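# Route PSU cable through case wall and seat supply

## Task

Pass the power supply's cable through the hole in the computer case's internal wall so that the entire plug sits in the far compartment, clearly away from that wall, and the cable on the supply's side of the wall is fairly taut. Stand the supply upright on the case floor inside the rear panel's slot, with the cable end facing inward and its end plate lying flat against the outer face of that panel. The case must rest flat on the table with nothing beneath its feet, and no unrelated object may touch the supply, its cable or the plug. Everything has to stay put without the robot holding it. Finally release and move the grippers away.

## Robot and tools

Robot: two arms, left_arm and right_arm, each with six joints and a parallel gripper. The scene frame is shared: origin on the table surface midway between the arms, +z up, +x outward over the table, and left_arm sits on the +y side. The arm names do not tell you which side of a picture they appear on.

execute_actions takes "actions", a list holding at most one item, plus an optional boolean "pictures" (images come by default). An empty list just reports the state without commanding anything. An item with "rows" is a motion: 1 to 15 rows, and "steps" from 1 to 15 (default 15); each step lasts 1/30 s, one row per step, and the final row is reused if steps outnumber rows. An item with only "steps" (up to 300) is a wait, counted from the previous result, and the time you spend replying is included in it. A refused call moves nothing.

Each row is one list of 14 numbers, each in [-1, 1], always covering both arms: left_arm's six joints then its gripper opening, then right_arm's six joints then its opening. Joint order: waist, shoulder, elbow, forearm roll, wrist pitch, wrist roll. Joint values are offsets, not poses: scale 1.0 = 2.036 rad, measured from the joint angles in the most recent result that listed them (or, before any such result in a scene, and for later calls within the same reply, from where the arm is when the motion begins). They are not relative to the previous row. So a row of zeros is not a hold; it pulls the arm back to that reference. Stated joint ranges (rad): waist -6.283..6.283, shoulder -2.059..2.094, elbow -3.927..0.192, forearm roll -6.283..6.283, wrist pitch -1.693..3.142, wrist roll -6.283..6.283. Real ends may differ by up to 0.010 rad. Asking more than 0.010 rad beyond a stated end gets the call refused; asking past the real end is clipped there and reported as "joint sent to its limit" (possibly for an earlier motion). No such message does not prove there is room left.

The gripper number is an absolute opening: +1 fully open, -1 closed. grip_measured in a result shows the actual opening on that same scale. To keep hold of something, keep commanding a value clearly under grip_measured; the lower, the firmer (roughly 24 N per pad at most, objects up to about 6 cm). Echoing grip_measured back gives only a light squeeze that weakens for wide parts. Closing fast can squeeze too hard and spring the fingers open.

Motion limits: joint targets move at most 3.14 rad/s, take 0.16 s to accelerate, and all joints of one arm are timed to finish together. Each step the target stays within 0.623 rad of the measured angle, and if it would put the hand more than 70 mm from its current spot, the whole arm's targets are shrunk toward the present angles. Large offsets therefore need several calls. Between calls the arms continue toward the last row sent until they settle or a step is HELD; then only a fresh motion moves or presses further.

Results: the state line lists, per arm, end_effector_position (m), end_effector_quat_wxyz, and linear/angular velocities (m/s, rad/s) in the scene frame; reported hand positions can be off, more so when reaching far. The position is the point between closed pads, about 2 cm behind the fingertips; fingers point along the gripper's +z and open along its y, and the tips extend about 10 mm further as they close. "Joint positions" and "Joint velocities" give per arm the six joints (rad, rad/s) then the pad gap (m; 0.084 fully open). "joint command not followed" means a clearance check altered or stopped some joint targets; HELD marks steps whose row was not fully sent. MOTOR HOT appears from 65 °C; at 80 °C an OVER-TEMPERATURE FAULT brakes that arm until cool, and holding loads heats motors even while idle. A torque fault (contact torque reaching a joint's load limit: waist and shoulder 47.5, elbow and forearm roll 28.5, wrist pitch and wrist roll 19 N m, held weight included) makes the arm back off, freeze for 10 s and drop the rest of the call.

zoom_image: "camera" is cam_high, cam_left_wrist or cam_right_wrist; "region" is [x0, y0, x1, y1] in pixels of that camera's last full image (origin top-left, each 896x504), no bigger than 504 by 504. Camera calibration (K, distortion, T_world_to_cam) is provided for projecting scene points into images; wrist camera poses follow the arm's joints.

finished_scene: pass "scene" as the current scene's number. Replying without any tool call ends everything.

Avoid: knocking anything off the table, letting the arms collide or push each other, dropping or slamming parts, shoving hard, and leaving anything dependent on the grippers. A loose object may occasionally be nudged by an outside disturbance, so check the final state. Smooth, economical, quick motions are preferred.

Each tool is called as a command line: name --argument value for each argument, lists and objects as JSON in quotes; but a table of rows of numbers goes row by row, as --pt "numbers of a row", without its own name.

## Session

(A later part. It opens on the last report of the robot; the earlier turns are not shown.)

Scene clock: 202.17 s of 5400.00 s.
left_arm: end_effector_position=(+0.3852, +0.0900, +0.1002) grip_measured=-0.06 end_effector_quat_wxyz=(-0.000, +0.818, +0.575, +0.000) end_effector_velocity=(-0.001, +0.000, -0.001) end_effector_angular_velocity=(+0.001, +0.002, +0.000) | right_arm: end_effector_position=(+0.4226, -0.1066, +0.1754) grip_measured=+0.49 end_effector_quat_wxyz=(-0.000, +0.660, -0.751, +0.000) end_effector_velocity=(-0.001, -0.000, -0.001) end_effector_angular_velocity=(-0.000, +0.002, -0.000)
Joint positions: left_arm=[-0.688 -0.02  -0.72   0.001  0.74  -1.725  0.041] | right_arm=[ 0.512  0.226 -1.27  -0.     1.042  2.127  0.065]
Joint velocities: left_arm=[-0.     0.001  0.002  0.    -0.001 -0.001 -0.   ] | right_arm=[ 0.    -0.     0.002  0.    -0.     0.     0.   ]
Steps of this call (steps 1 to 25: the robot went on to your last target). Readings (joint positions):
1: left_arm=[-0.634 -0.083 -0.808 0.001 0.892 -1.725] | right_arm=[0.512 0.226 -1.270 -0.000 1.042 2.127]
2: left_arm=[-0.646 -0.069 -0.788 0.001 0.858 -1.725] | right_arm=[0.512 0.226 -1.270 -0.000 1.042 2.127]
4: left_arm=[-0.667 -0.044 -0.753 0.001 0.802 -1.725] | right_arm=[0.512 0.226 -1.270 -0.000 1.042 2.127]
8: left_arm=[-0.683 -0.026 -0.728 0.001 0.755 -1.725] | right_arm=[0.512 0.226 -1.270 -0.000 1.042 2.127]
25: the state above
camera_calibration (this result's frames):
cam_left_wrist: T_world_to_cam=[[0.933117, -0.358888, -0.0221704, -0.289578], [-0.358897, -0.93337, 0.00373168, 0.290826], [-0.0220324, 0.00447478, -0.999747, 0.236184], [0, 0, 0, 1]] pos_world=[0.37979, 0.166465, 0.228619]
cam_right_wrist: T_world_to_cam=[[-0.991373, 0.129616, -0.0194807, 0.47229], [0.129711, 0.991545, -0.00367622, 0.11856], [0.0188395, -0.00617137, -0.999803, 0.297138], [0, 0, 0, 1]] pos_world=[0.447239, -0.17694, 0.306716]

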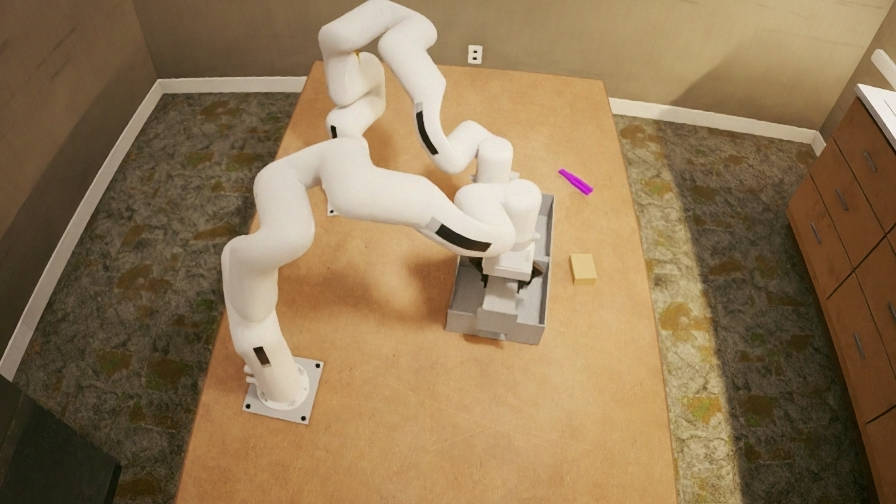

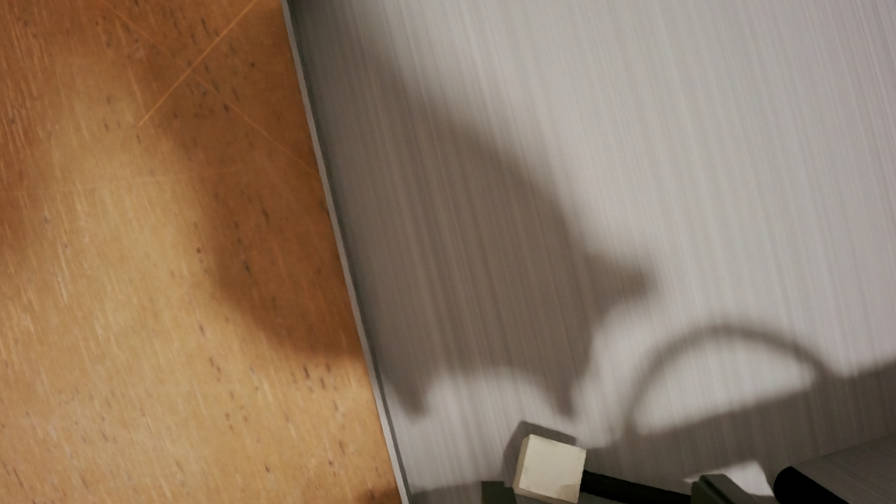

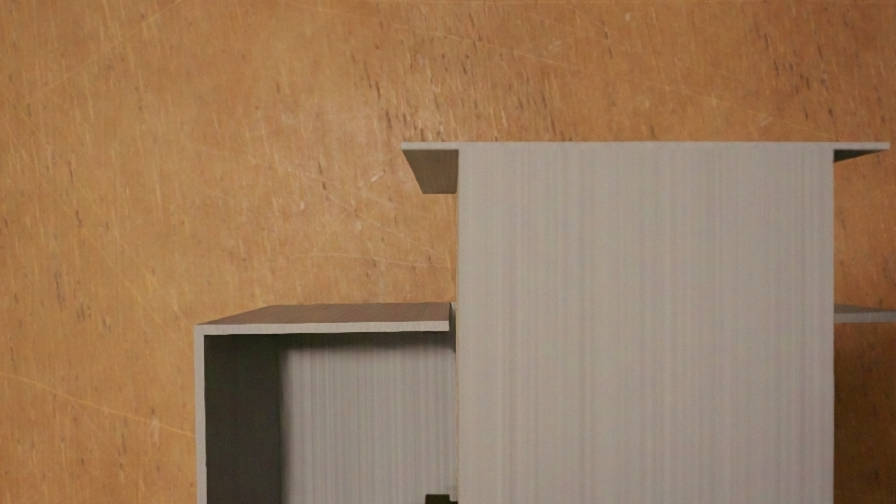

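execute_actions --actions '[{"rows": [[0.0031,0.012,0.0092,0,-0.0215,0.003,-0.05,0,0,0,0,0,0,-0.3],[0.0031,0.012,0.0092,0,-0.0215,0.003,-0.05,0,0,0,0,0,0,-0.3],[0.0031,0.012,0.0092,0,-0.0215,0.003,-0.05,0,0,0,0,0,0,-0.3],[0.0031,0.012,0.0092,0,-0.0215,0.003,-0.05,0,0,0,0,0,0,-0.3],[0.0031,0.012,0.0092,0,-0.0215,0.003,-0.05,0,0,0,0,0,0,-0.3],[0.0031,0.0245,0.0184,0,-0.043,0.003,-0.05,0,0,0,0,0,0,-0.3],[0.0031,0.0245,0.0184,0,-0.043,0.003,-0.05,0,0,0,0,0,0,-0.3],[0.0031,0.0245,0.0184,0,-0.043,0.003,-0.05,0,0,0,0,0,0,-0.3],[0.0031,0.0245,0.0184,0,-0.043,0.003,-0.05,0,0,0,0,0,0,-0.3],[0.0031,0.0245,0.0184,0,-0.043,0.003,-0.05,0,0,0,0,0,0,-0.3],[0.0031,0.0368,0.0276,0,-0.0644,0.003,-0.05,0,0,0,0,0,0,-0.3]], "steps": 15}]' --pictures false

execute_actions --actions '[{"steps": 15}]' --pictures false

Scene clock: 209.27 s of 5400.00 s.
left_arm: end_effector_position=(+0.3808, +0.0953, +0.0653) grip_measured=-0.06 end_effector_quat_wxyz=(-0.000, +0.818, +0.575, +0.000) end_effector_velocity=(-0.031, +0.017, -0.079) end_effector_angular_velocity=(+0.028, +0.053, -0.001) | right_arm: end_effector_position=(+0.4226, -0.1066, +0.1754) grip_measured=+0.49 end_effector_quat_wxyz=(-0.000, +0.660, -0.751, +0.000) end_effector_velocity=(+0.000, +0.000, +0.000) end_effector_angular_velocity=(+0.000, -0.000, -0.000)
Joint positions: left_arm=[-0.682  0.044 -0.671  0.001  0.627 -1.719  0.041] | right_arm=[ 0.512  0.226 -1.27  -0.     1.042  2.127  0.065]
Joint velocities: left_arm=[ 0.     0.134  0.116  0.    -0.189  0.001 -0.   ] | right_arm=[ 0.    -0.    -0.001  0.     0.     0.    -0.   ]
MOTOR HOT: a motor of the right arm reached 65 °C. Now the hottest motor of the right arm, joint 3 (elbow), reports 65 °C. The temperature limit of the motors' drives, at which the controller stops that arm, is 80 °C. To cool a motor, set the load down, stop pushing, or move to a pose that needs little force.
Steps of this call (steps 1 to 15: the robot went on to your last target; steps 16 to 90: nothing new was sent; then 3.60 s passed at rest; steps 91 to 105: all 15 steps of this action). Readings (joint positions):
91: left_arm=[-0.688 -0.020 -0.719 0.001 0.739 -1.725] | right_arm=[0.512 0.226 -1.270 -0.000 1.042 2.127]
92: left_arm=[-0.688 -0.018 -0.718 0.001 0.735 -1.724] | right_arm=[0.512 0.226 -1.270 -0.000 1.042 2.127]
94: left_arm=[-0.685 -0.009 -0.712 0.001 0.718 -1.722] | right_arm=[0.512 0.226 -1.270 -0.000 1.042 2.127]
98: left_arm=[-0.683 0.008 -0.698 0.001 0.688 -1.720] | right_arm=[0.512 0.226 -1.270 -0.000 1.042 2.127]
105: the state above

Scene clock: 209.77 s of 5400.00 s.
left_arm: end_effector_position=(+0.3799, +0.0958, +0.0601) grip_measured=-0.06 end_effector_quat_wxyz=(+0.000, +0.818, +0.575, +0.000) end_effector_velocity=(-0.000, +0.000, -0.001) end_effector_angular_velocity=(+0.001, +0.001, +0.001) | right_arm: end_effector_position=(+0.4225, -0.1066, +0.1754) grip_measured=+0.49 end_effector_quat_wxyz=(-0.000, +0.660, -0.751, +0.000) end_effector_velocity=(-0.000, +0.000, -0.000) end_effector_angular_velocity=(+0.000, +0.001, -0.000)
Joint positions: left_arm=[-0.682  0.055 -0.664  0.001  0.609 -1.719  0.041] | right_arm=[ 0.512  0.226 -1.27  -0.     1.042  2.127  0.065]
Joint velocities: left_arm=[ 0.     0.001  0.001  0.    -0.001 -0.001  0.   ] | right_arm=[0.    0.    0.    0.001 0.    0.    0.   ]
MOTOR HOT: still on. Now the hottest motor of the right arm, joint 3 (elbow), reports 65 °C; a drive's own limit is 80 °C.
Steps of this call (steps 1 to 15: the robot went on to your last target). Readings (joint positions):
1: left_arm=[-0.682 0.048 -0.668 0.001 0.622 -1.719] | right_arm=[0.512 0.226 -1.270 -0.000 1.042 2.127]
2: left_arm=[-0.682 0.050 -0.666 0.001 0.618 -1.719] | right_arm=[0.512 0.226 -1.270 -0.000 1.042 2.127]
4: left_arm=[-0.682 0.053 -0.665 0.001 0.613 -1.719] | right_arm=[0.512 0.226 -1.270 -0.000 1.042 2.127]
8: left_arm=[-0.682 0.054 -0.664 0.001 0.610 -1.719] | right_arm=[0.512 0.226 -1.269 -0.000 1.042 2.127]
15: the state above

execute_actions --actions '[{"rows": [[0,0.0173,0.0028,0,-0.02,0,-0.05,0,0,0,0,0,0,-0.3]], "steps": 15}]' --pictures false

execute_actions --actions '[{"rows": [[0,0,0,0,0,0,-1,0,0,0,0,0,0,-0.3]], "steps": 15}]' --pictures false

Scene clock: 212.10 s of 5400.00 s.
left_arm: end_effector_position=(+0.3799, +0.0958, +0.0473) grip_measured=-0.06 end_effector_quat_wxyz=(+0.000, +0.818, +0.575, +0.000) end_effector_velocity=(-0.001, +0.001, -0.002) end_effector_angular_velocity=(+0.001, +0.002, +0.001) | right_arm: end_effector_position=(+0.4225, -0.1066, +0.1753) grip_measured=+0.49 end_effector_quat_wxyz=(-0.000, +0.660, -0.751, +0.000) end_effector_velocity=(-0.000, -0.000, -0.001) end_effector_angular_velocity=(-0.001, +0.001, +0.001)
Joint positions: left_arm=[-0.682  0.089 -0.658  0.001  0.568 -1.719  0.041] | right_arm=[ 0.512  0.226 -1.269 -0.     1.042  2.127  0.065]
Joint velocities: left_arm=[ 0.001  0.004  0.002  0.    -0.004 -0.     0.   ] | right_arm=[ 0.     0.     0.001 -0.    -0.    -0.001  0.   ]
MOTOR HOT: still on. Now the hottest motor of the right arm, joint 3 (elbow), reports 65 °C; a drive's own limit is 80 °C.
Steps of this call (steps 1 to 15: the robot went on to your last target; steps 16 to 55: nothing new was sent; steps 56 to 70: all 15 steps of this action). Readings (joint positions):
56: left_arm=[-0.682 0.055 -0.663 0.001 0.608 -1.719] | right_arm=[0.512 0.226 -1.270 -0.000 1.042 2.127]
57: left_arm=[-0.682 0.057 -0.663 0.001 0.604 -1.719] | right_arm=[0.512 0.226 -1.270 -0.000 1.042 2.127]
59: left_arm=[-0.682 0.071 -0.662 0.001 0.588 -1.719] | right_arm=[0.512 0.226 -1.269 -0.000 1.042 2.127]
63: left_arm=[-0.682 0.087 -0.658 0.001 0.573 -1.719] | right_arm=[0.512 0.226 -1.269 -0.000 1.042 2.127]
70: the state above

Scene clock: 212.60 s of 5400.00 s.
left_arm: end_effector_position=(+0.3799, +0.0958, +0.0473) grip_measured=-1.00 end_effector_quat_wxyz=(+0.000, +0.818, +0.575, +0.000) end_effector_velocity=(+0.000, +0.000, +0.000) end_effector_angular_velocity=(-0.000, +0.000, +0.001) | right_arm: end_effector_position=(+0.4226, -0.1066, +0.1754) grip_measured=+0.49 end_effector_quat_wxyz=(-0.000, +0.660, -0.751, +0.000) end_effector_velocity=(-0.000, -0.000, -0.001) end_effector_angular_velocity=(-0.000, +0.001, +0.000)
Joint positions: left_arm=[-0.682  0.089 -0.658  0.001  0.568 -1.719  0.   ] | right_arm=[ 0.512  0.226 -1.27  -0.     1.042  2.127  0.065]
Joint velocities: left_arm=[ 0.001 -0.    -0.    -0.     0.    -0.     0.   ] | right_arm=[ 0.     0.     0.001  0.     0.    -0.     0.   ]
MOTOR HOT: still on. Now the hottest motor of the right arm, joint 3 (elbow), reports 65 °C; a drive's own limit is 80 °C.
Steps of this call (steps 1 to 15: all 15 steps of this action). Readings (joint positions):
1: left_arm=[-0.682 0.089 -0.658 0.001 0.568 -1.719] | right_arm=[0.512 0.226 -1.269 -0.000 1.042 2.127]
2: left_arm=[-0.682 0.090 -0.658 0.001 0.568 -1.719] | right_arm=[0.512 0.226 -1.270 -0.000 1.042 2.127]
4: left_arm=[-0.682 0.089 -0.658 0.001 0.568 -1.719] | right_arm=[0.512 0.226 -1.270 -0.000 1.042 2.127]
8: left_arm=[-0.682 0.089 -0.658 0.001 0.568 -1.719] | right_arm=[0.512 0.226 -1.270 -0.000 1.042 2.127]
15: the state above

execute_actions --actions '[{"rows": [[0,0,0,0,0,0,-0.05,0,0,0,0,0,0,-0.3],[0,0,0,0,0,0,-0.05,0,0,0,0,0,0,-0.3],[0,0,0,0,0,0,-0.05,0,0,0,0,0,0,-0.3],[0,0,0,0,0,0,-0.05,0,0,0,0,0,0,-0.3],[0,0,0,0,0,0,-0.05,0,0,0,0,0,0,-0.3],[0,0,0,0,0,0,-0.05,0,0,0,0,0,0,-0.3],[0,0,0,0,0,0,-0.05,0,0,0,0,0,0,-0.3],[0,0.0107,0.0017,0,-0.0123,0,-0.05,0,0,0,0,0,0,-0.3]], "steps": 15}]' --pictures false

execute_actions --actions '[{"steps": 6}]' --pictures false

execute_actions --actions '[{"rows": [[0,0,0,0,0,0,-1,0,0,0,0,0,0,-0.3]], "steps": 15}]' --pictures false

Scene clock: 216.73 s of 5400.00 s.
left_arm: end_effector_position=(+0.3793, +0.0961, +0.0398) grip_measured=-0.06 end_effector_quat_wxyz=(-0.001, +0.818, +0.575, +0.000) end_effector_velocity=(+0.004, -0.002, -0.005) end_effector_angular_velocity=(-0.007, -0.013, +0.000) | right_arm: end_effector_position=(+0.4225, -0.1066, +0.1754) grip_measured=+0.49 end_effector_quat_wxyz=(-0.000, +0.660, -0.751, +0.000) end_effector_velocity=(+0.000, -0.000, +0.000) end_effector_angular_velocity=(-0.000, -0.000, -0.000)
Joint positions: left_arm=[-0.682  0.109 -0.654  0.001  0.546 -1.719  0.041] | right_arm=[ 0.512  0.226 -1.27  -0.     1.042  2.127  0.065]
Joint velocities: left_arm=[-0.     0.022 -0.004  0.    -0.032 -0.     0.   ] | right_arm=[ 0. -0.  0. -0. -0.  0. -0.]
MOTOR HOT: still on. Now the hottest motor of the right arm, joint 3 (elbow), reports 65 °C; a drive's own limit is 80 °C.
Steps of this call (steps 1 to 15: the robot went on to your last target; steps 16 to 90: nothing new was sent; then 0.63 s passed at rest; steps 91 to 105: all 15 steps of this action). Readings (joint positions):
91: left_arm=[-0.682 0.089 -0.658 0.001 0.568 -1.719] | right_arm=[0.512 0.226 -1.269 -0.000 1.042 2.127]
92: left_arm=[-0.682 0.089 -0.658 0.001 0.568 -1.719] | right_arm=[0.512 0.226 -1.269 -0.000 1.042 2.127]
94: left_arm=[-0.682 0.089 -0.658 0.001 0.568 -1.719] | right_arm=[0.512 0.226 -1.270 -0.000 1.042 2.127]
98: left_arm=[-0.682 0.090 -0.658 0.001 0.568 -1.719] | right_arm=[0.512 0.226 -1.270 -0.000 1.042 2.127]
105: the state above

Scene clock: 216.93 s of 5400.00 s.
left_arm: end_effector_position=(+0.3797, +0.0959, +0.0395) grip_measured=-0.06 end_effector_quat_wxyz=(+0.000, +0.818, +0.575, +0.000) end_effector_velocity=(-0.000, +0.000, -0.001) end_effector_angular_velocity=(+0.000, +0.000, +0.002) | right_arm: end_effector_position=(+0.4226, -0.1066, +0.1754) grip_measured=+0.49 end_effector_quat_wxyz=(-0.000, +0.660, -0.751, +0.000) end_effector_velocity=(-0.001, -0.000, -0.001) end_effector_angular_velocity=(-0.000, +0.002, -0.001)
Joint positions: left_arm=[-0.682  0.111 -0.655  0.001  0.544 -1.719  0.041] | right_arm=[ 0.512  0.226 -1.27  -0.     1.042  2.127  0.065]
Joint velocities: left_arm=[ 0.001  0.003  0.001 -0.    -0.003 -0.002  0.   ] | right_arm=[ 0.     0.     0.002  0.001 -0.     0.001 -0.   ]
MOTOR HOT: still on. Now the hottest motor of the right arm, joint 3 (elbow), reports 65 °C; a drive's own limit is 80 °C.
Steps of this call (steps 1 to 6: the robot went on to your last target). Readings (joint positions):
1: left_arm=[-0.682 0.110 -0.655 0.001 0.545 -1.719] | right_arm=[0.512 0.226 -1.270 -0.000 1.042 2.127]
2: left_arm=[-0.682 0.110 -0.655 0.001 0.545 -1.719] | right_arm=[0.512 0.226 -1.270 -0.000 1.042 2.127]
4: left_arm=[-0.682 0.111 -0.655 0.001 0.544 -1.719] | right_arm=[0.512 0.226 -1.270 -0.000 1.042 2.127]
6: the state above

Scene clock: 217.43 s of 5400.00 s.
left_arm: end_effector_position=(+0.3797, +0.0959, +0.0395) grip_measured=-1.00 end_effector_quat_wxyz=(+0.000, +0.818, +0.575, +0.000) end_effector_velocity=(-0.001, +0.000, -0.001) end_effector_angular_velocity=(+0.001, +0.002, -0.002) | right_arm: end_effector_position=(+0.4226, -0.1066, +0.1754) grip_measured=+0.49 end_effector_quat_wxyz=(-0.000, +0.660, -0.751, +0.000) end_effector_velocity=(-0.000, -0.000, -0.000) end_effector_angular_velocity=(-0.000, +0.001, -0.001)
Joint positions: left_arm=[-0.682  0.111 -0.655  0.001  0.544 -1.719  0.   ] | right_arm=[ 0.512  0.226 -1.27  -0.     1.042  2.127  0.065]
Joint velocities: left_arm=[-0.001  0.     0.001 -0.     0.     0.001  0.   ] | right_arm=[ 0.     0.001  0.     0.    -0.     0.001 -0.   ]
MOTOR HOT: still on. Now the hottest motor of the right arm, joint 3 (elbow), reports 65 °C; a drive's own limit is 80 °C.
Steps of this call (steps 1 to 15: all 15 steps of this action). Readings (joint positions):
1: left_arm=[-0.682 0.111 -0.655 0.001 0.543 -1.719] | right_arm=[0.512 0.226 -1.270 -0.000 1.042 2.127]
2: left_arm=[-0.682 0.111 -0.655 0.001 0.543 -1.719] | right_arm=[0.512 0.226 -1.270 -0.000 1.042 2.127]
4: left_arm=[-0.682 0.111 -0.655 0.001 0.543 -1.719] | right_arm=[0.512 0.226 -1.270 -0.000 1.042 2.127]
8: left_arm=[-0.682 0.111 -0.655 0.001 0.543 -1.719] | right_arm=[0.512 0.226 -1.270 -0.000 1.042 2.127]
15: the state above

Raise and look.

execute_actions --actions '[{"rows": [[0,-0.11,-0.05,0,0.16,0,-0.05,0,0,0,0,0,0,-0.3]], "steps": 15}]' --pictures false

execute_actions --actions '[{"steps": 12}]'

Scene clock: 219.80 s of 5400.00 s.
left_arm: end_effector_position=(+0.3841, +0.0936, +0.1389) grip_measured=-0.06 end_effector_quat_wxyz=(+0.000, +0.818, +0.575, +0.001) end_effector_velocity=(-0.019, +0.010, +0.016) end_effector_angular_velocity=(+0.030, +0.056, -0.001) | right_arm: end_effector_position=(+0.4225, -0.1066, +0.1754) grip_measured=+0.49 end_effector_quat_wxyz=(-0.000, +0.660, -0.751, +0.000) end_effector_velocity=(-0.000, -0.000, -0.001) end_effector_angular_velocity=(-0.001, +0.002, -0.000)
Joint positions: left_arm=[-0.682 -0.106 -0.753  0.001  0.858 -1.719  0.041] | right_arm=[ 0.512  0.226 -1.27  -0.     1.042  2.127  0.065]
Joint velocities: left_arm=[ 0.    -0.055 -0.009  0.     0.128  0.001 -0.   ] | right_arm=[-0.     0.001  0.001 -0.001  0.     0.    -0.   ]
MOTOR HOT: still on. Now the hottest motor of the right arm, joint 3 (elbow), reports 65 °C; a drive's own limit is 80 °C.
Steps of this call (steps 1 to 15: the robot went on to your last target; steps 16 to 56: nothing new was sent; steps 57 to 71: all 15 steps of this action). Readings (joint positions):
57: left_arm=[-0.682 0.111 -0.655 0.001 0.544 -1.719] | right_arm=[0.512 0.226 -1.270 -0.000 1.042 2.127]
58: left_arm=[-0.682 0.109 -0.655 0.001 0.548 -1.719] | right_arm=[0.512 0.226 -1.270 -0.000 1.042 2.127]
60: left_arm=[-0.682 0.084 -0.664 0.001 0.590 -1.719] | right_arm=[0.512 0.226 -1.270 -0.000 1.042 2.127]
64: left_arm=[-0.682 -0.026 -0.719 0.001 0.740 -1.719] | right_arm=[0.512 0.226 -1.270 -0.000 1.042 2.127]
71: the state above

Scene clock: 220.20 s of 5400.00 s.
left_arm: end_effector_position=(+0.3836, +0.0939, +0.1423) grip_measured=-0.06 end_effector_quat_wxyz=(-0.000, +0.818, +0.575, +0.000) end_effector_velocity=(+0.001, -0.000, +0.002) end_effector_angular_velocity=(-0.002, -0.003, -0.002) | right_arm: end_effector_position=(+0.4226, -0.1066, +0.1754) grip_measured=+0.49 end_effector_quat_wxyz=(-0.000, +0.660, -0.751, +0.000) end_effector_velocity=(-0.000, -0.000, -0.001) end_effector_angular_velocity=(-0.000, +0.002, +0.000)
Joint positions: left_arm=[-0.682 -0.113 -0.756  0.001  0.869 -1.719  0.041] | right_arm=[ 0.512  0.226 -1.27  -0.     1.042  2.127  0.065]
Joint velocities: left_arm=[ 0.    -0.003 -0.002 -0.     0.001  0.002  0.   ] | right_arm=[-0.     0.     0.001  0.     0.    -0.     0.   ]
MOTOR HOT: still on. Now the hottest motor of the right arm, joint 3 (elbow), reports 65 °C; a drive's own limit is 80 °C.
Steps of this call (steps 1 to 12: the robot went on to your last target). Readings (joint positions):
1: left_arm=[-0.682 -0.107 -0.753 0.001 0.861 -1.719] | right_arm=[0.512 0.226 -1.270 -0.000 1.042 2.127]
2: left_arm=[-0.682 -0.109 -0.753 0.001 0.864 -1.719] | right_arm=[0.512 0.226 -1.270 -0.000 1.042 2.127]
4: left_arm=[-0.682 -0.110 -0.754 0.001 0.866 -1.719] | right_arm=[0.512 0.226 -1.270 -0.000 1.042 2.127]
8: left_arm=[-0.682 -0.112 -0.756 0.001 0.868 -1.719] | right_arm=[0.512 0.226 -1.270 -0.000 1.042 2.127]
12: the state above
camera_calibration (this result's frames):
cam_left_wrist: T_world_to_cam=[[0.933236, -0.358572, -0.0222976, -0.285898], [-0.358583, -0.933491, 0.0036124, 0.293593], [-0.0221099, 0.00462433, -0.999745, 0.278172], [0, 0, 0, 1]] pos_world=[0.378238, 0.170265, 0.270665]
cam_right_wrist: T_world_to_cam=[[-0.991373, 0.129616, -0.0194743, 0.472288], [0.129711, 0.991545, -0.00369004, 0.118568], [0.0188313, -0.00618423, -0.999804, 0.297136], [0, 0, 0, 1]] pos_world=[0.447239, -0.176944, 0.306712]

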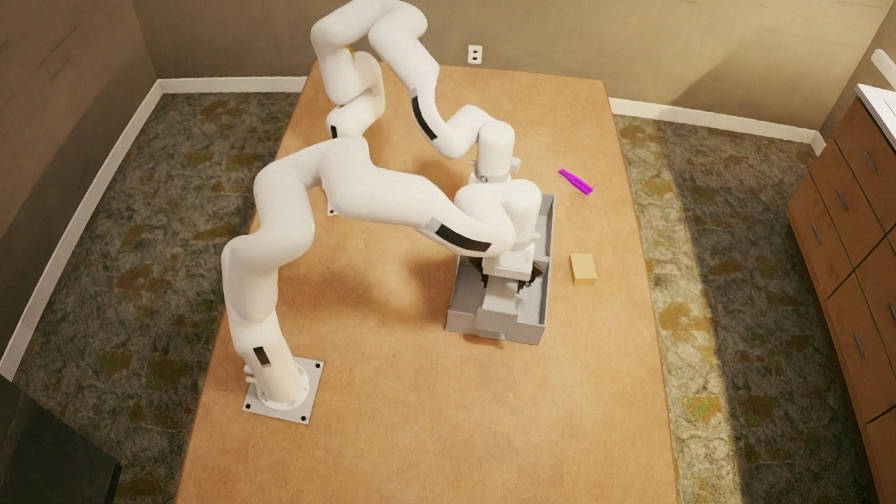

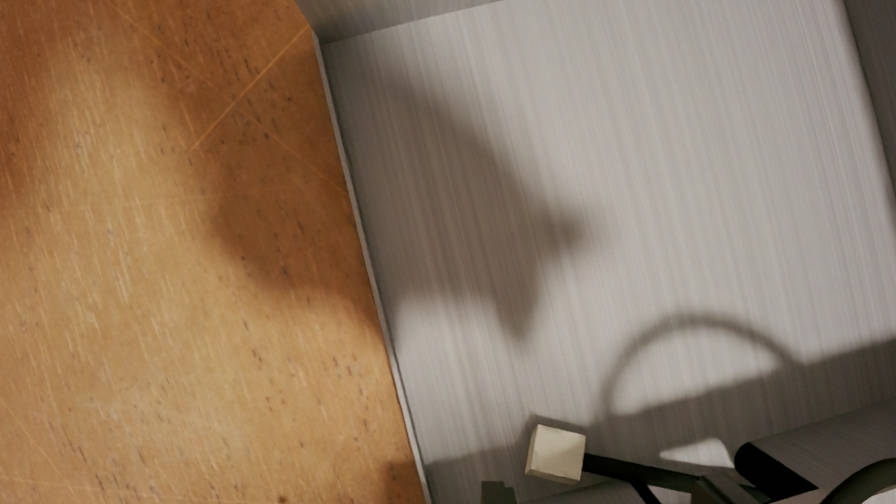

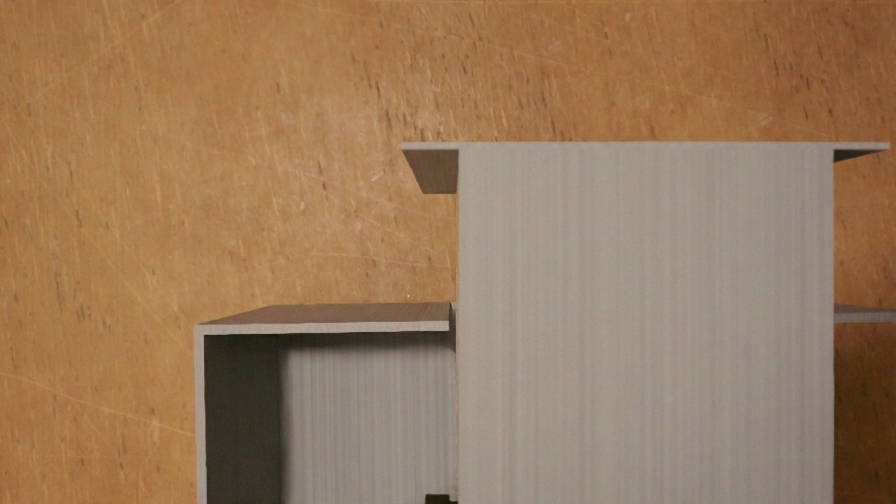

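execute_actions --actions '[{"rows": [[-0.0051,0.09,0.03,0,-0.12,-0.005,-0.05,0,0,0,0,0,0,-0.3],[-0.0051,0.09,0.03,0,-0.12,-0.005,-0.05,0,0,0,0,0,0,-0.3],[-0.0051,0.09,0.03,0,-0.12,-0.005,-0.05,0,0,0,0,0,0,-0.3],[-0.0051,0.09,0.03,0,-0.12,-0.005,-0.05,0,0,0,0,0,0,-0.3],[-0.0051,0.09,0.03,0,-0.12,-0.005,-0.05,0,0,0,0,0,0,-0.3],[-0.0051,0.09,0.03,0,-0.12,-0.005,-0.05,0,0,0,0,0,0,-0.3],[-0.0051,0.09,0.03,0,-0.12,-0.005,-0.05,0,0,0,0,0,0,-0.3],[-0.0051,0.09,0.03,0,-0.12,-0.005,-0.05,0,0,0,0,0,0,-0.3],[-0.0051,0.09,0.03,0,-0.12,-0.005,-0.05,0,0,0,0,0,0,-0.3],[-0.0051,0.11,0.0365,0,-0.1465,-0.005,-0.05,0,0,0,0,0,0,-0.3],[-0.0051,0.11,0.0365,0,-0.1465,-0.005,-0.05,0,0,0,0,0,0,-0.3],[-0.0051,0.11,0.0365,0,-0.1465,-0.005,-0.05,0,0,0,0,0,0,-0.3],[-0.0051,0.11,0.0365,0,-0.1465,-0.005,-0.05,0,0,0,0,0,0,-0.3],[-0.0051,0.1253,0.0415,0,-0.1668,-0.005,-0.05,0,0,0,0,0,0,-0.3]], "steps": 15}]' --pictures false

execute_actions --actions '[{"steps": 15}]' --pictures false

execute_actions --actions '[{"rows": [[0,0,0,0,0,0,-1,0,0,0,0,0,0,-0.3]], "steps": 15}]' --pictures false

Scene clock: 232.17 s of 5400.00 s.
left_arm: end_effector_position=(+0.3843, +0.0887, +0.0510) grip_measured=-0.06 end_effector_quat_wxyz=(+0.000, +0.818, +0.575, +0.000) end_effector_velocity=(-0.002, +0.001, -0.116) end_effector_angular_velocity=(-0.019, -0.033, +0.002) | right_arm: end_effector_position=(+0.4225, -0.1066, +0.1753) grip_measured=+0.49 end_effector_quat_wxyz=(-0.000, +0.660, -0.751, +0.000) end_effector_velocity=(-0.000, -0.000, +0.000) end_effector_angular_velocity=(-0.001, +0.000, -0.000)
Joint positions: left_arm=[-0.692  0.099 -0.686  0.001  0.586 -1.729  0.041] | right_arm=[ 0.512  0.226 -1.269 -0.     1.042  2.127  0.065]
Joint velocities: left_arm=[-0.     0.287  0.091 -0.    -0.415 -0.002 -0.   ] | right_arm=[ 0.     0.    -0.001 -0.001  0.001  0.001  0.   ]
MOTOR HOT: still on. Now the hottest motor of the right arm, joint 3 (elbow), reports 65 °C; a drive's own limit is 80 °C.
Steps of this call (steps 1 to 30: the robot went on to your last target; steps 31 to 90: nothing new was sent; then 8.47 s passed at rest; steps 91 to 105: all 15 steps of this action). Readings (joint positions):
91: left_arm=[-0.682 -0.113 -0.757 0.001 0.869 -1.719] | right_arm=[0.512 0.226 -1.270 -0.000 1.042 2.127]
92: left_arm=[-0.682 -0.111 -0.756 0.001 0.865 -1.719] | right_arm=[0.512 0.226 -1.270 -0.000 1.042 2.127]
94: left_arm=[-0.684 -0.084 -0.750 0.001 0.823 -1.721] | right_arm=[0.512 0.226 -1.270 -0.000 1.042 2.127]
98: left_arm=[-0.690 0.027 -0.707 0.001 0.689 -1.726] | right_arm=[0.512 0.226 -1.270 -0.000 1.042 2.127]
105: the state above

Scene clock: 232.67 s of 5400.00 s.
left_arm: end_effector_position=(+0.3836, +0.0892, +0.0347) grip_measured=-0.06 end_effector_quat_wxyz=(+0.002, +0.818, +0.575, +0.001) end_effector_velocity=(-0.001, +0.000, -0.002) end_effector_angular_velocity=(+0.001, +0.002, -0.000) | right_arm: end_effector_position=(+0.4225, -0.1066, +0.1754) grip_measured=+0.49 end_effector_quat_wxyz=(-0.000, +0.660, -0.751, +0.000) end_effector_velocity=(+0.000, +0.000, +0.000) end_effector_angular_velocity=(+0.000, -0.000, -0.001)
Joint positions: left_arm=[-0.692  0.14  -0.674  0.001  0.529 -1.729  0.041] | right_arm=[ 0.512  0.226 -1.27  -0.     1.042  2.127  0.065]
Joint velocities: left_arm=[-0.001  0.005  0.001 -0.    -0.005 -0.     0.   ] | right_arm=[ 0.     0.    -0.001  0.     0.     0.    -0.   ]
MOTOR HOT: still on. Now the hottest motor of the right arm, joint 3 (elbow), reports 65 °C; a drive's own limit is 80 °C.
Steps of this call (steps 1 to 15: the robot went on to your last target). Readings (joint positions):
1: left_arm=[-0.692 0.109 -0.683 0.001 0.572 -1.729] | right_arm=[0.512 0.226 -1.269 -0.000 1.042 2.127]
2: left_arm=[-0.692 0.119 -0.680 0.001 0.560 -1.729] | right_arm=[0.512 0.226 -1.269 -0.000 1.042 2.127]
4: left_arm=[-0.692 0.132 -0.675 0.001 0.545 -1.729] | right_arm=[0.512 0.226 -1.269 -0.000 1.042 2.127]
8: left_arm=[-0.692 0.138 -0.675 0.001 0.533 -1.729] | right_arm=[0.512 0.226 -1.269 -0.000 1.042 2.127]
15: the state above

Scene clock: 233.17 s of 5400.00 s.
left_arm: end_effector_position=(+0.3837, +0.0892, +0.0348) grip_measured=-1.00 end_effector_quat_wxyz=(+0.002, +0.818, +0.575, +0.001) end_effector_velocity=(-0.000, +0.000, -0.001) end_effector_angular_velocity=(+0.000, +0.001, -0.000) | right_arm: end_effector_position=(+0.4226, -0.1065, +0.1754) grip_measured=+0.49 end_effector_quat_wxyz=(-0.001, +0.660, -0.751, +0.000) end_effector_velocity=(+0.000, +0.000, -0.000) end_effector_angular_velocity=(-0.000, +0.000, +0.000)
Joint positions: left_arm=[-0.692  0.14  -0.674  0.001  0.529 -1.729  0.   ] | right_arm=[ 0.512  0.226 -1.27  -0.     1.042  2.127  0.065]
Joint velocities: left_arm=[ 0.     0.001  0.001 -0.    -0.001  0.001  0.   ] | right_arm=[ 0.     0.001 -0.001 -0.     0.001  0.    -0.   ]
MOTOR HOT: still on. Now the hottest motor of the right arm, joint 3 (elbow), reports 66 °C; a drive's own limit is 80 °C.
Steps of this call (steps 1 to 15: all 15 steps of this action). Readings (joint positions):
1: left_arm=[-0.692 0.140 -0.674 0.001 0.528 -1.729] | right_arm=[0.512 0.226 -1.270 -0.000 1.042 2.127]
2: left_arm=[-0.692 0.140 -0.676 0.001 0.527 -1.729] | right_arm=[0.512 0.226 -1.270 -0.000 1.042 2.127]
4: left_arm=[-0.692 0.139 -0.676 0.001 0.527 -1.729] | right_arm=[0.512 0.226 -1.270 -0.000 1.042 2.127]
8: left_arm=[-0.692 0.140 -0.674 0.001 0.529 -1.729] | right_arm=[0.512 0.226 -1.270 -0.000 1.042 2.127]
15: the state above

execute_actions --actions '[{"rows": [[0,-0.11,-0.05,0,0.16,0,-0.05,-0.1827,-0.1101,0.1391,0,-0.028,-0.1827,-0.3]], "steps": 15}]' --pictures false

execute_actions --actions '[{"steps": 25}]' --pictures false

execute_actions --actions '[{"rows": [[-0.0493,0.1568,-0.4674,0,0.313,-0.1537,-0.05,0,0.0845,0.0544,0,-0.1389,0,-0.3]], "steps": 15}]' --pictures false

execute_actions --actions '[{"steps": 30}]' --pictures false

execute_actions --actions '[{"rows": [[0,0,0,0,0,0,-0.05,0,0,0,0,0,0,1]], "steps": 15}]'

Scene clock: 245.07 s of 5400.00 s.
left_arm: end_effector_position=(+0.3888, +0.0863, +0.1348) grip_measured=-0.06 end_effector_quat_wxyz=(+0.002, +0.818, +0.575, +0.001) end_effector_velocity=(-0.017, +0.010, +0.022) end_effector_angular_velocity=(+0.028, +0.050, +0.004) | right_arm: end_effector_position=(+0.4094, -0.2706, +0.1760) grip_measured=+0.49 end_effector_quat_wxyz=(+0.000, +0.659, -0.752, -0.000) end_effector_velocity=(-0.090, -0.324, -0.011) end_effector_angular_velocity=(-0.007, +0.018, -0.035)
Joint positions: left_arm=[-0.692 -0.075 -0.771  0.001  0.842 -1.729  0.041] | right_arm=[ 0.201  0.039 -1.033 -0.     0.995  1.818  0.065]
Joint velocities: left_arm=[ 0.002 -0.064 -0.014  0.001  0.135 -0.002 -0.   ] | right_arm=[-0.661 -0.388  0.494 -0.007 -0.088 -0.623  0.   ]
MOTOR HOT: still on. Now the hottest motor of the right arm, joint 3 (elbow), reports 66 °C; a drive's own limit is 80 °C.
Steps of this call (steps 1 to 15: the robot went on to your last target; steps 16 to 90: nothing new was sent; then 8.40 s passed at rest; steps 91 to 105: all 15 steps of this action). Readings (joint positions):
91: left_arm=[-0.692 0.140 -0.674 0.001 0.529 -1.729] | right_arm=[0.512 0.226 -1.269 -0.000 1.042 2.127]
92: left_arm=[-0.692 0.138 -0.674 0.001 0.535 -1.729] | right_arm=[0.510 0.224 -1.267 0.000 1.041 2.123]
94: left_arm=[-0.692 0.116 -0.680 0.001 0.577 -1.729] | right_arm=[0.479 0.203 -1.240 0.001 1.035 2.086]
98: left_arm=[-0.693 0.010 -0.732 0.001 0.723 -1.729] | right_arm=[0.373 0.143 -1.164 -0.000 1.021 1.989]
105: the state above

Scene clock: 245.90 s of 5400.00 s.
left_arm: end_effector_position=(+0.3888, +0.0865, +0.1391) grip_measured=-0.06 end_effector_quat_wxyz=(+0.002, +0.818, +0.575, +0.002) end_effector_velocity=(+0.000, -0.000, +0.000) end_effector_angular_velocity=(-0.000, -0.000, -0.002) | right_arm: end_effector_position=(+0.4000, -0.2996, +0.1748) grip_measured=+0.49 end_effector_quat_wxyz=(+0.000, +0.660, -0.751, -0.000) end_effector_velocity=(-0.000, -0.000, -0.000) end_effector_angular_velocity=(-0.000, +0.001, -0.001)
Joint positions: left_arm=[-0.692 -0.084 -0.776  0.001  0.855 -1.729  0.041] | right_arm=[ 0.14   0.002 -0.986 -0.     0.985  1.755  0.065]
Joint velocities: left_arm=[-0.    -0.    -0.     0.    -0.     0.001  0.   ] | right_arm=[-0.001 -0.     0.001 -0.     0.     0.001 -0.   ]
MOTOR HOT: still on. Now the hottest motor of the right arm, joint 3 (elbow), reports 66 °C; a drive's own limit is 80 °C.
Steps of this call (steps 1 to 25: the robot went on to your last target). Readings (joint positions):
1: left_arm=[-0.692 -0.077 -0.772 0.001 0.846 -1.729] | right_arm=[0.181 0.028 -1.019 -0.001 0.993 1.800]
2: left_arm=[-0.692 -0.079 -0.772 0.001 0.849 -1.729] | right_arm=[0.168 0.020 -1.009 -0.001 0.991 1.787]
4: left_arm=[-0.692 -0.081 -0.773 0.001 0.852 -1.729] | right_arm=[0.154 0.011 -0.997 -0.000 0.988 1.771]
8: left_arm=[-0.692 -0.083 -0.775 0.001 0.854 -1.729] | right_arm=[0.145 0.005 -0.990 0.000 0.986 1.759]
25: the state above

Scene clock: 246.40 s of 5400.00 s.
left_arm: end_effector_position=(+0.4389, +0.0198, +0.2375) grip_measured=-0.06 end_effector_quat_wxyz=(-0.042, +0.772, +0.634, -0.013) end_effector_velocity=(+0.140, -0.148, +0.298) end_effector_angular_velocity=(-0.124, -0.243, +0.211) | right_arm: end_effector_position=(+0.4010, -0.2995, +0.0783) grip_measured=+0.49 end_effector_quat_wxyz=(-0.000, +0.660, -0.751, +0.000) end_effector_velocity=(+0.030, +0.002, +0.004) end_effector_angular_velocity=(+0.005, -0.102, +0.005)
Joint positions: left_arm=[-0.762  0.138 -1.353  0.001  1.302 -1.947  0.041] | right_arm=[ 0.14   0.169 -0.88  -0.     0.711  1.755  0.065]
Joint velocities: left_arm=[-0.098  0.315 -1.212  0.     0.627 -0.309 -0.   ] | right_arm=[ 0.001  0.021 -0.014 -0.001 -0.109 -0.002  0.   ]
MOTOR HOT: still on. Now the hottest motor of the right arm, joint 3 (elbow), reports 66 °C; a drive's own limit is 80 °C.
Steps of this call (steps 1 to 15: all 15 steps of this action). Readings (joint positions):
1: left_arm=[-0.692 -0.084 -0.776 0.001 0.855 -1.729] | right_arm=[0.140 0.002 -0.986 -0.000 0.985 1.755]
2: left_arm=[-0.692 -0.082 -0.779 0.001 0.859 -1.731] | right_arm=[0.140 0.004 -0.985 -0.000 0.981 1.755]
4: left_arm=[-0.698 -0.062 -0.817 0.001 0.901 -1.752] | right_arm=[0.140 0.024 -0.975 -0.000 0.940 1.755]
8: left_arm=[-0.734 0.052 -1.048 0.001 1.122 -1.860] | right_arm=[0.140 0.114 -0.913 0.000 0.805 1.755]
15: the state above

Scene clock: 247.40 s of 5400.00 s.
left_arm: end_effector_position=(+0.4700, -0.0199, +0.3300) grip_measured=-0.06 end_effector_quat_wxyz=(-0.000, +0.752, +0.659, +0.001) end_effector_velocity=(-0.000, -0.000, +0.000) end_effector_angular_velocity=(-0.000, -0.001, +0.000) | right_arm: end_effector_position=(+0.4000, -0.2996, +0.0748) grip_measured=+0.49 end_effector_quat_wxyz=(+0.000, +0.660, -0.751, -0.000) end_effector_velocity=(+0.000, -0.000, +0.000) end_effector_angular_velocity=(-0.000, -0.001, -0.000)
Joint positions: left_arm=[-0.792  0.235 -1.727  0.001  1.492 -2.042  0.041] | right_arm=[ 0.14   0.174 -0.876 -0.     0.702  1.755  0.065]
Joint velocities: left_arm=[-0.    -0.    -0.    -0.    -0.    -0.001  0.   ] | right_arm=[-0.    -0.    -0.001 -0.    -0.     0.001  0.   ]
MOTOR HOT: still on. Now the hottest motor of the right arm, joint 3 (elbow), reports 65 °C; a drive's own limit is 80 °C.
Steps of this call (steps 1 to 30: the robot went on to your last target). Readings (joint positions):
1: left_arm=[-0.765 0.149 -1.394 0.001 1.323 -1.957] | right_arm=[0.140 0.169 -0.881 -0.000 0.708 1.755]
2: left_arm=[-0.768 0.160 -1.435 0.001 1.344 -1.968] | right_arm=[0.140 0.170 -0.880 -0.000 0.706 1.755]
4: left_arm=[-0.775 0.182 -1.521 0.001 1.387 -1.989] | right_arm=[0.140 0.172 -0.878 -0.000 0.704 1.755]
8: left_arm=[-0.787 0.218 -1.668 0.001 1.460 -2.026] | right_arm=[0.140 0.173 -0.876 -0.000 0.703 1.755]
30: the state above
All arms were judged still, so your last target was given up. Only a new action makes them travel on or press farther. Fingers that are still opening or closing keep moving.

Scene clock: 247.90 s of 5400.00 s.
left_arm: end_effector_position=(+0.4700, -0.0199, +0.3300) grip_measured=-0.06 end_effector_quat_wxyz=(-0.000, +0.752, +0.659, +0.001) end_effector_velocity=(+0.000, +0.000, +0.000) end_effector_angular_velocity=(-0.000, -0.000, -0.001) | right_arm: end_effector_position=(+0.4002, -0.2996, +0.0750) grip_measured=+1.00 end_effector_quat_wxyz=(+0.000, +0.660, -0.751, -0.000) end_effector_velocity=(-0.001, -0.000, -0.001) end_effector_angular_velocity=(-0.001, +0.005, -0.000)
Joint positions: left_arm=[-0.792  0.235 -1.727  0.001  1.492 -2.042  0.041] | right_arm=[ 0.14   0.174 -0.876 -0.     0.702  1.755  0.084]
Joint velocities: left_arm=[ 0.    -0.    -0.     0.    -0.     0.001  0.   ] | right_arm=[-0.     0.002  0.002 -0.     0.001  0.    -0.   ]
MOTOR HOT: still on. Now the hottest motor of the right arm, joint 3 (elbow), reports 65 °C; a drive's own limit is 80 °C.
Steps of this call (steps 1 to 15: all 15 steps of this action). Readings (joint positions):
1: left_arm=[-0.792 0.235 -1.727 0.001 1.492 -2.042] | right_arm=[0.140 0.174 -0.876 -0.000 0.702 1.755]
2: left_arm=[-0.792 0.235 -1.727 0.001 1.492 -2.042] | right_arm=[0.140 0.174 -0.876 -0.000 0.702 1.755]
4: left_arm=[-0.792 0.235 -1.727 0.001 1.492 -2.042] | right_arm=[0.140 0.172 -0.879 -0.000 0.702 1.755]
8: left_arm=[-0.792 0.235 -1.727 0.001 1.492 -2.042] | right_arm=[0.140 0.173 -0.878 -0.000 0.702 1.755]
15: the state above
camera_calibration (this result's frames):
cam_left_wrist: T_world_to_cam=[[0.988063, -0.152505, -0.0217606, -0.424972], [-0.152467, -0.988303, 0.00342564, 0.119798], [-0.0220285, -0.0000669759, -0.999757, 0.468144], [0, 0, 0, 1]] pos_world=[0.448477, 0.0536176, 0.458372]
cam_right_wrist: T_world_to_cam=[[-0.991408, 0.129502, -0.018393, 0.473105], [0.1296, 0.991557, -0.00420692, 0.312558], [0.0176929, -0.00655451, -0.999822, 0.196378], [0, 0, 0, 1]] pos_world=[0.425058, -0.3699, 0.20636]

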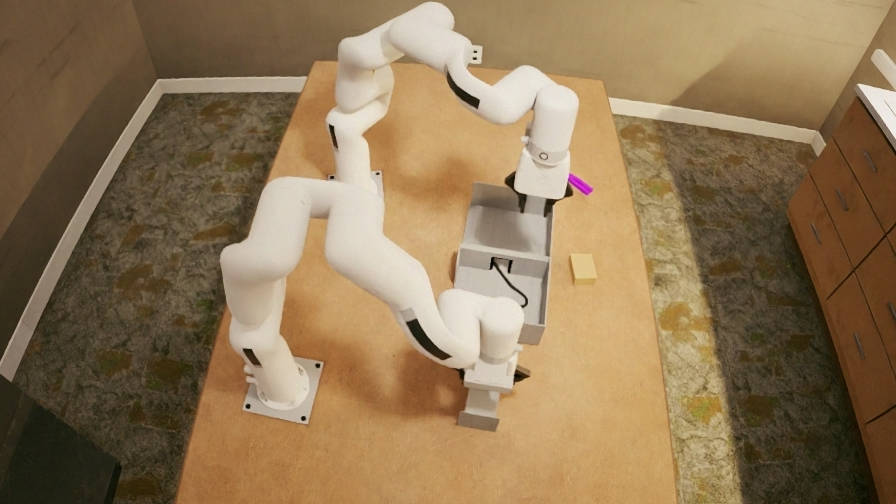

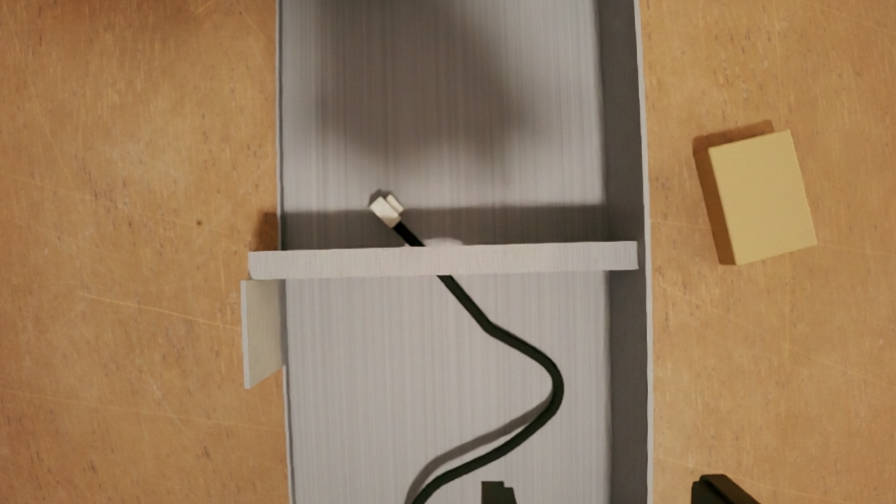

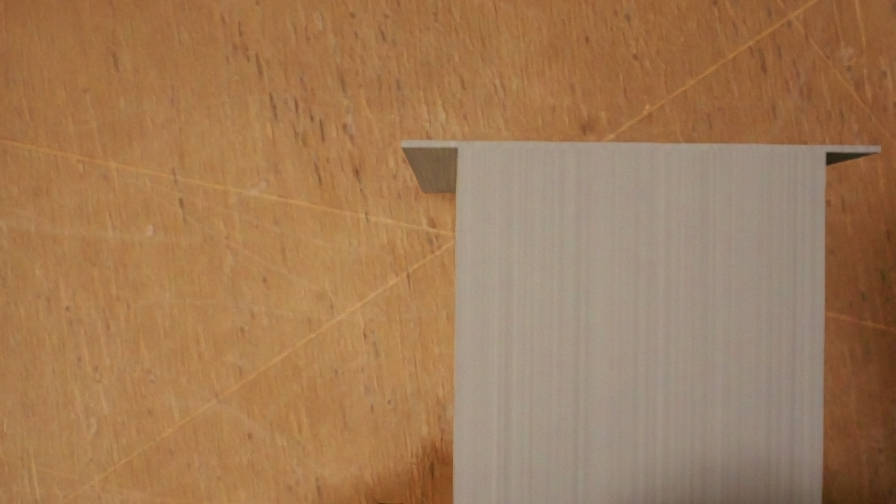

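execute_actions --actions '[]'

Scene clock: 256.30 s of 5400.00 s.
left_arm: end_effector_position=(+0.4700, -0.0199, +0.3300) grip_measured=-0.06 end_effector_quat_wxyz=(-0.000, +0.752, +0.659, +0.001) end_effector_velocity=(+0.000, +0.000, -0.001) end_effector_angular_velocity=(+0.000, +0.001, -0.000) | right_arm: end_effector_position=(+0.4000, -0.2996, +0.0748) grip_measured=+1.00 end_effector_quat_wxyz=(+0.000, +0.660, -0.751, -0.000) end_effector_velocity=(+0.000, -0.000, +0.000) end_effector_angular_velocity=(+0.000, -0.001, -0.001)
Joint positions: left_arm=[-0.792  0.235 -1.727  0.001  1.492 -2.042  0.041] | right_arm=[ 0.14   0.174 -0.876 -0.     0.702  1.755  0.084]
Joint velocities: left_arm=[ 0.     0.001  0.001 -0.    -0.     0.    -0.   ] | right_arm=[-0.     0.    -0.001 -0.     0.     0.001  0.   ]
MOTOR HOT: cleared. Now the hottest motor of the right arm, joint 3 (elbow), reports 62 °C.
Steps of this call (steps 1 to 15: the robot went on to your last target; steps 16 to 90: nothing new was sent; then 5.40 s passed at rest). Readings (joint positions):
1: left_arm=[-0.792 0.235 -1.727 0.001 1.492 -2.042] | right_arm=[0.140 0.174 -0.876 -0.000 0.702 1.755]
2: left_arm=[-0.792 0.235 -1.727 0.001 1.492 -2.042] | right_arm=[0.140 0.174 -0.876 -0.000 0.702 1.755]
4: left_arm=[-0.792 0.235 -1.727 0.001 1.492 -2.042] | right_arm=[0.140 0.174 -0.876 -0.000 0.702 1.755]
8: left_arm=[-0.792 0.235 -1.727 0.001 1.492 -2.042] | right_arm=[0.140 0.174 -0.876 -0.000 0.702 1.755]
90: the state above
All arms were judged still, so your last target was given up. Only a new action makes them travel on or press farther. Fingers that are still opening or closing keep moving.
camera_calibration (this result's frames):
cam_left_wrist: T_world_to_cam=[[0.988063, -0.152506, -0.0217591, -0.424973], [-0.152467, -0.988303, 0.00342638, 0.119798], [-0.0220271, -0.0000679293, -0.999757, 0.468144], [0, 0, 0, 1]] pos_world=[0.448477, 0.0536174, 0.458373]
cam_right_wrist: T_world_to_cam=[[-0.991418, 0.129521, -0.0177644, 0.472865], [0.129617, 0.991555, -0.00432258, 0.312599], [0.0170545, -0.00658804, -0.999833, 0.196392], [0, 0, 0, 1]] pos_world=[0.42494, -0.369912, 0.206111]

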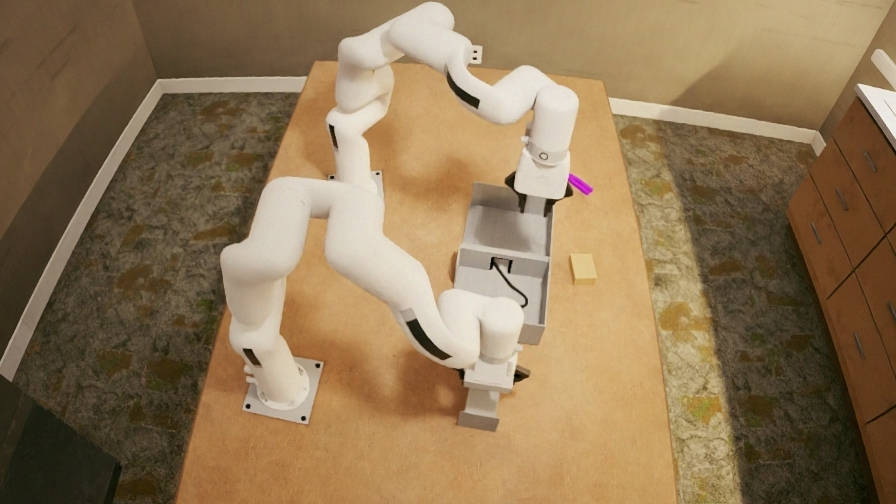

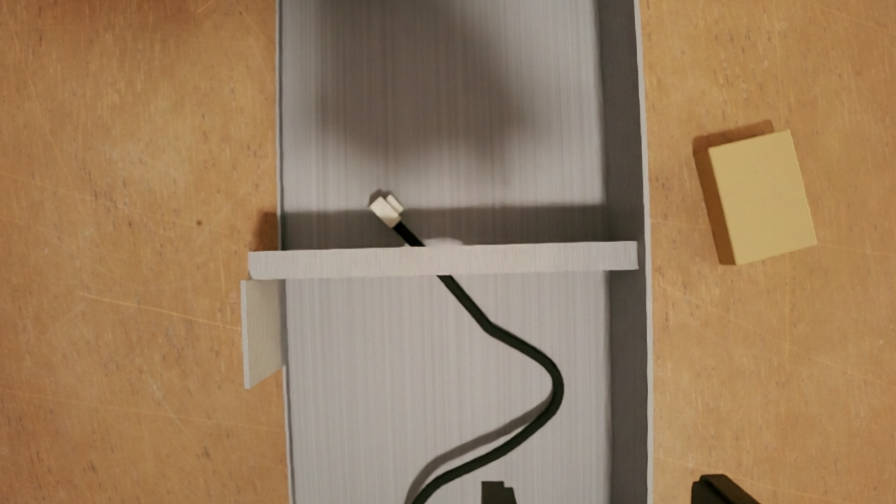

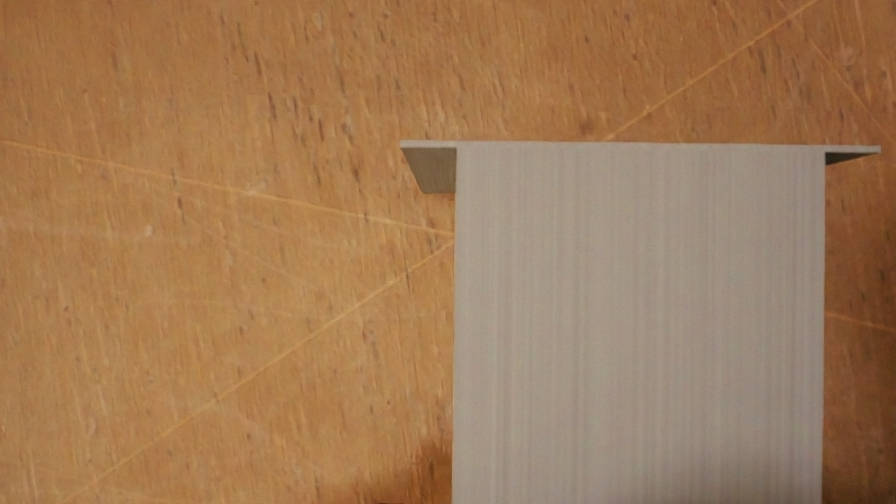

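execute_actions --actions '[{"rows": [[0.1187,-0.1689,0.3156,0,-0.1467,0.1187,0.3, 0,-0.0982,-0.0754,0,0.1737,0,1]], "steps": 15}]' --pictures false

Scene clock: 271.50 s of 5400.00 s.
left_arm: end_effector_position=(+0.4517, +0.1042, +0.2671) grip_measured=+0.29 end_effector_quat_wxyz=(-0.000, +0.752, +0.659, +0.001) end_effector_velocity=(-0.104, +0.262, -0.165) end_effector_angular_velocity=(+0.011, +0.024, +0.012) | right_arm: end_effector_position=(+0.4020, -0.2995, +0.1949) grip_measured=+1.00 end_effector_quat_wxyz=(-0.001, +0.660, -0.751, +0.001) end_effector_velocity=(-0.032, -0.002, +0.033) end_effector_angular_velocity=(-0.005, +0.089, +0.001)
Joint positions: left_arm=[-0.594 -0.046 -1.202  0.001  1.248 -1.844  0.056] | right_arm=[ 0.14  -0.018 -1.023 -0.     1.038  1.755  0.084]
Joint velocities: left_arm=[ 0.429 -0.602  1.137  0.001 -0.509  0.416 -0.   ] | right_arm=[-0.    -0.074 -0.034  0.     0.197 -0.001 -0.   ]
Steps of this call (steps 1 to 90: nothing new was sent; then 11.70 s passed at rest; steps 91 to 105: all 15 steps of this action). Readings (joint positions):
91: left_arm=[-0.792 0.235 -1.727 0.001 1.492 -2.042] | right_arm=[0.140 0.174 -0.876 -0.000 0.703 1.755]
92: left_arm=[-0.791 0.233 -1.723 0.001 1.490 -2.040] | right_arm=[0.140 0.173 -0.877 -0.000 0.707 1.755]
94: left_arm=[-0.777 0.212 -1.684 0.001 1.469 -2.024] | right_arm=[0.140 0.153 -0.889 0.000 0.748 1.755]
98: left_arm=[-0.707 0.114 -1.504 0.001 1.387 -1.957] | right_arm=[0.140 0.068 -0.959 -0.000 0.887 1.755]
105: the state above


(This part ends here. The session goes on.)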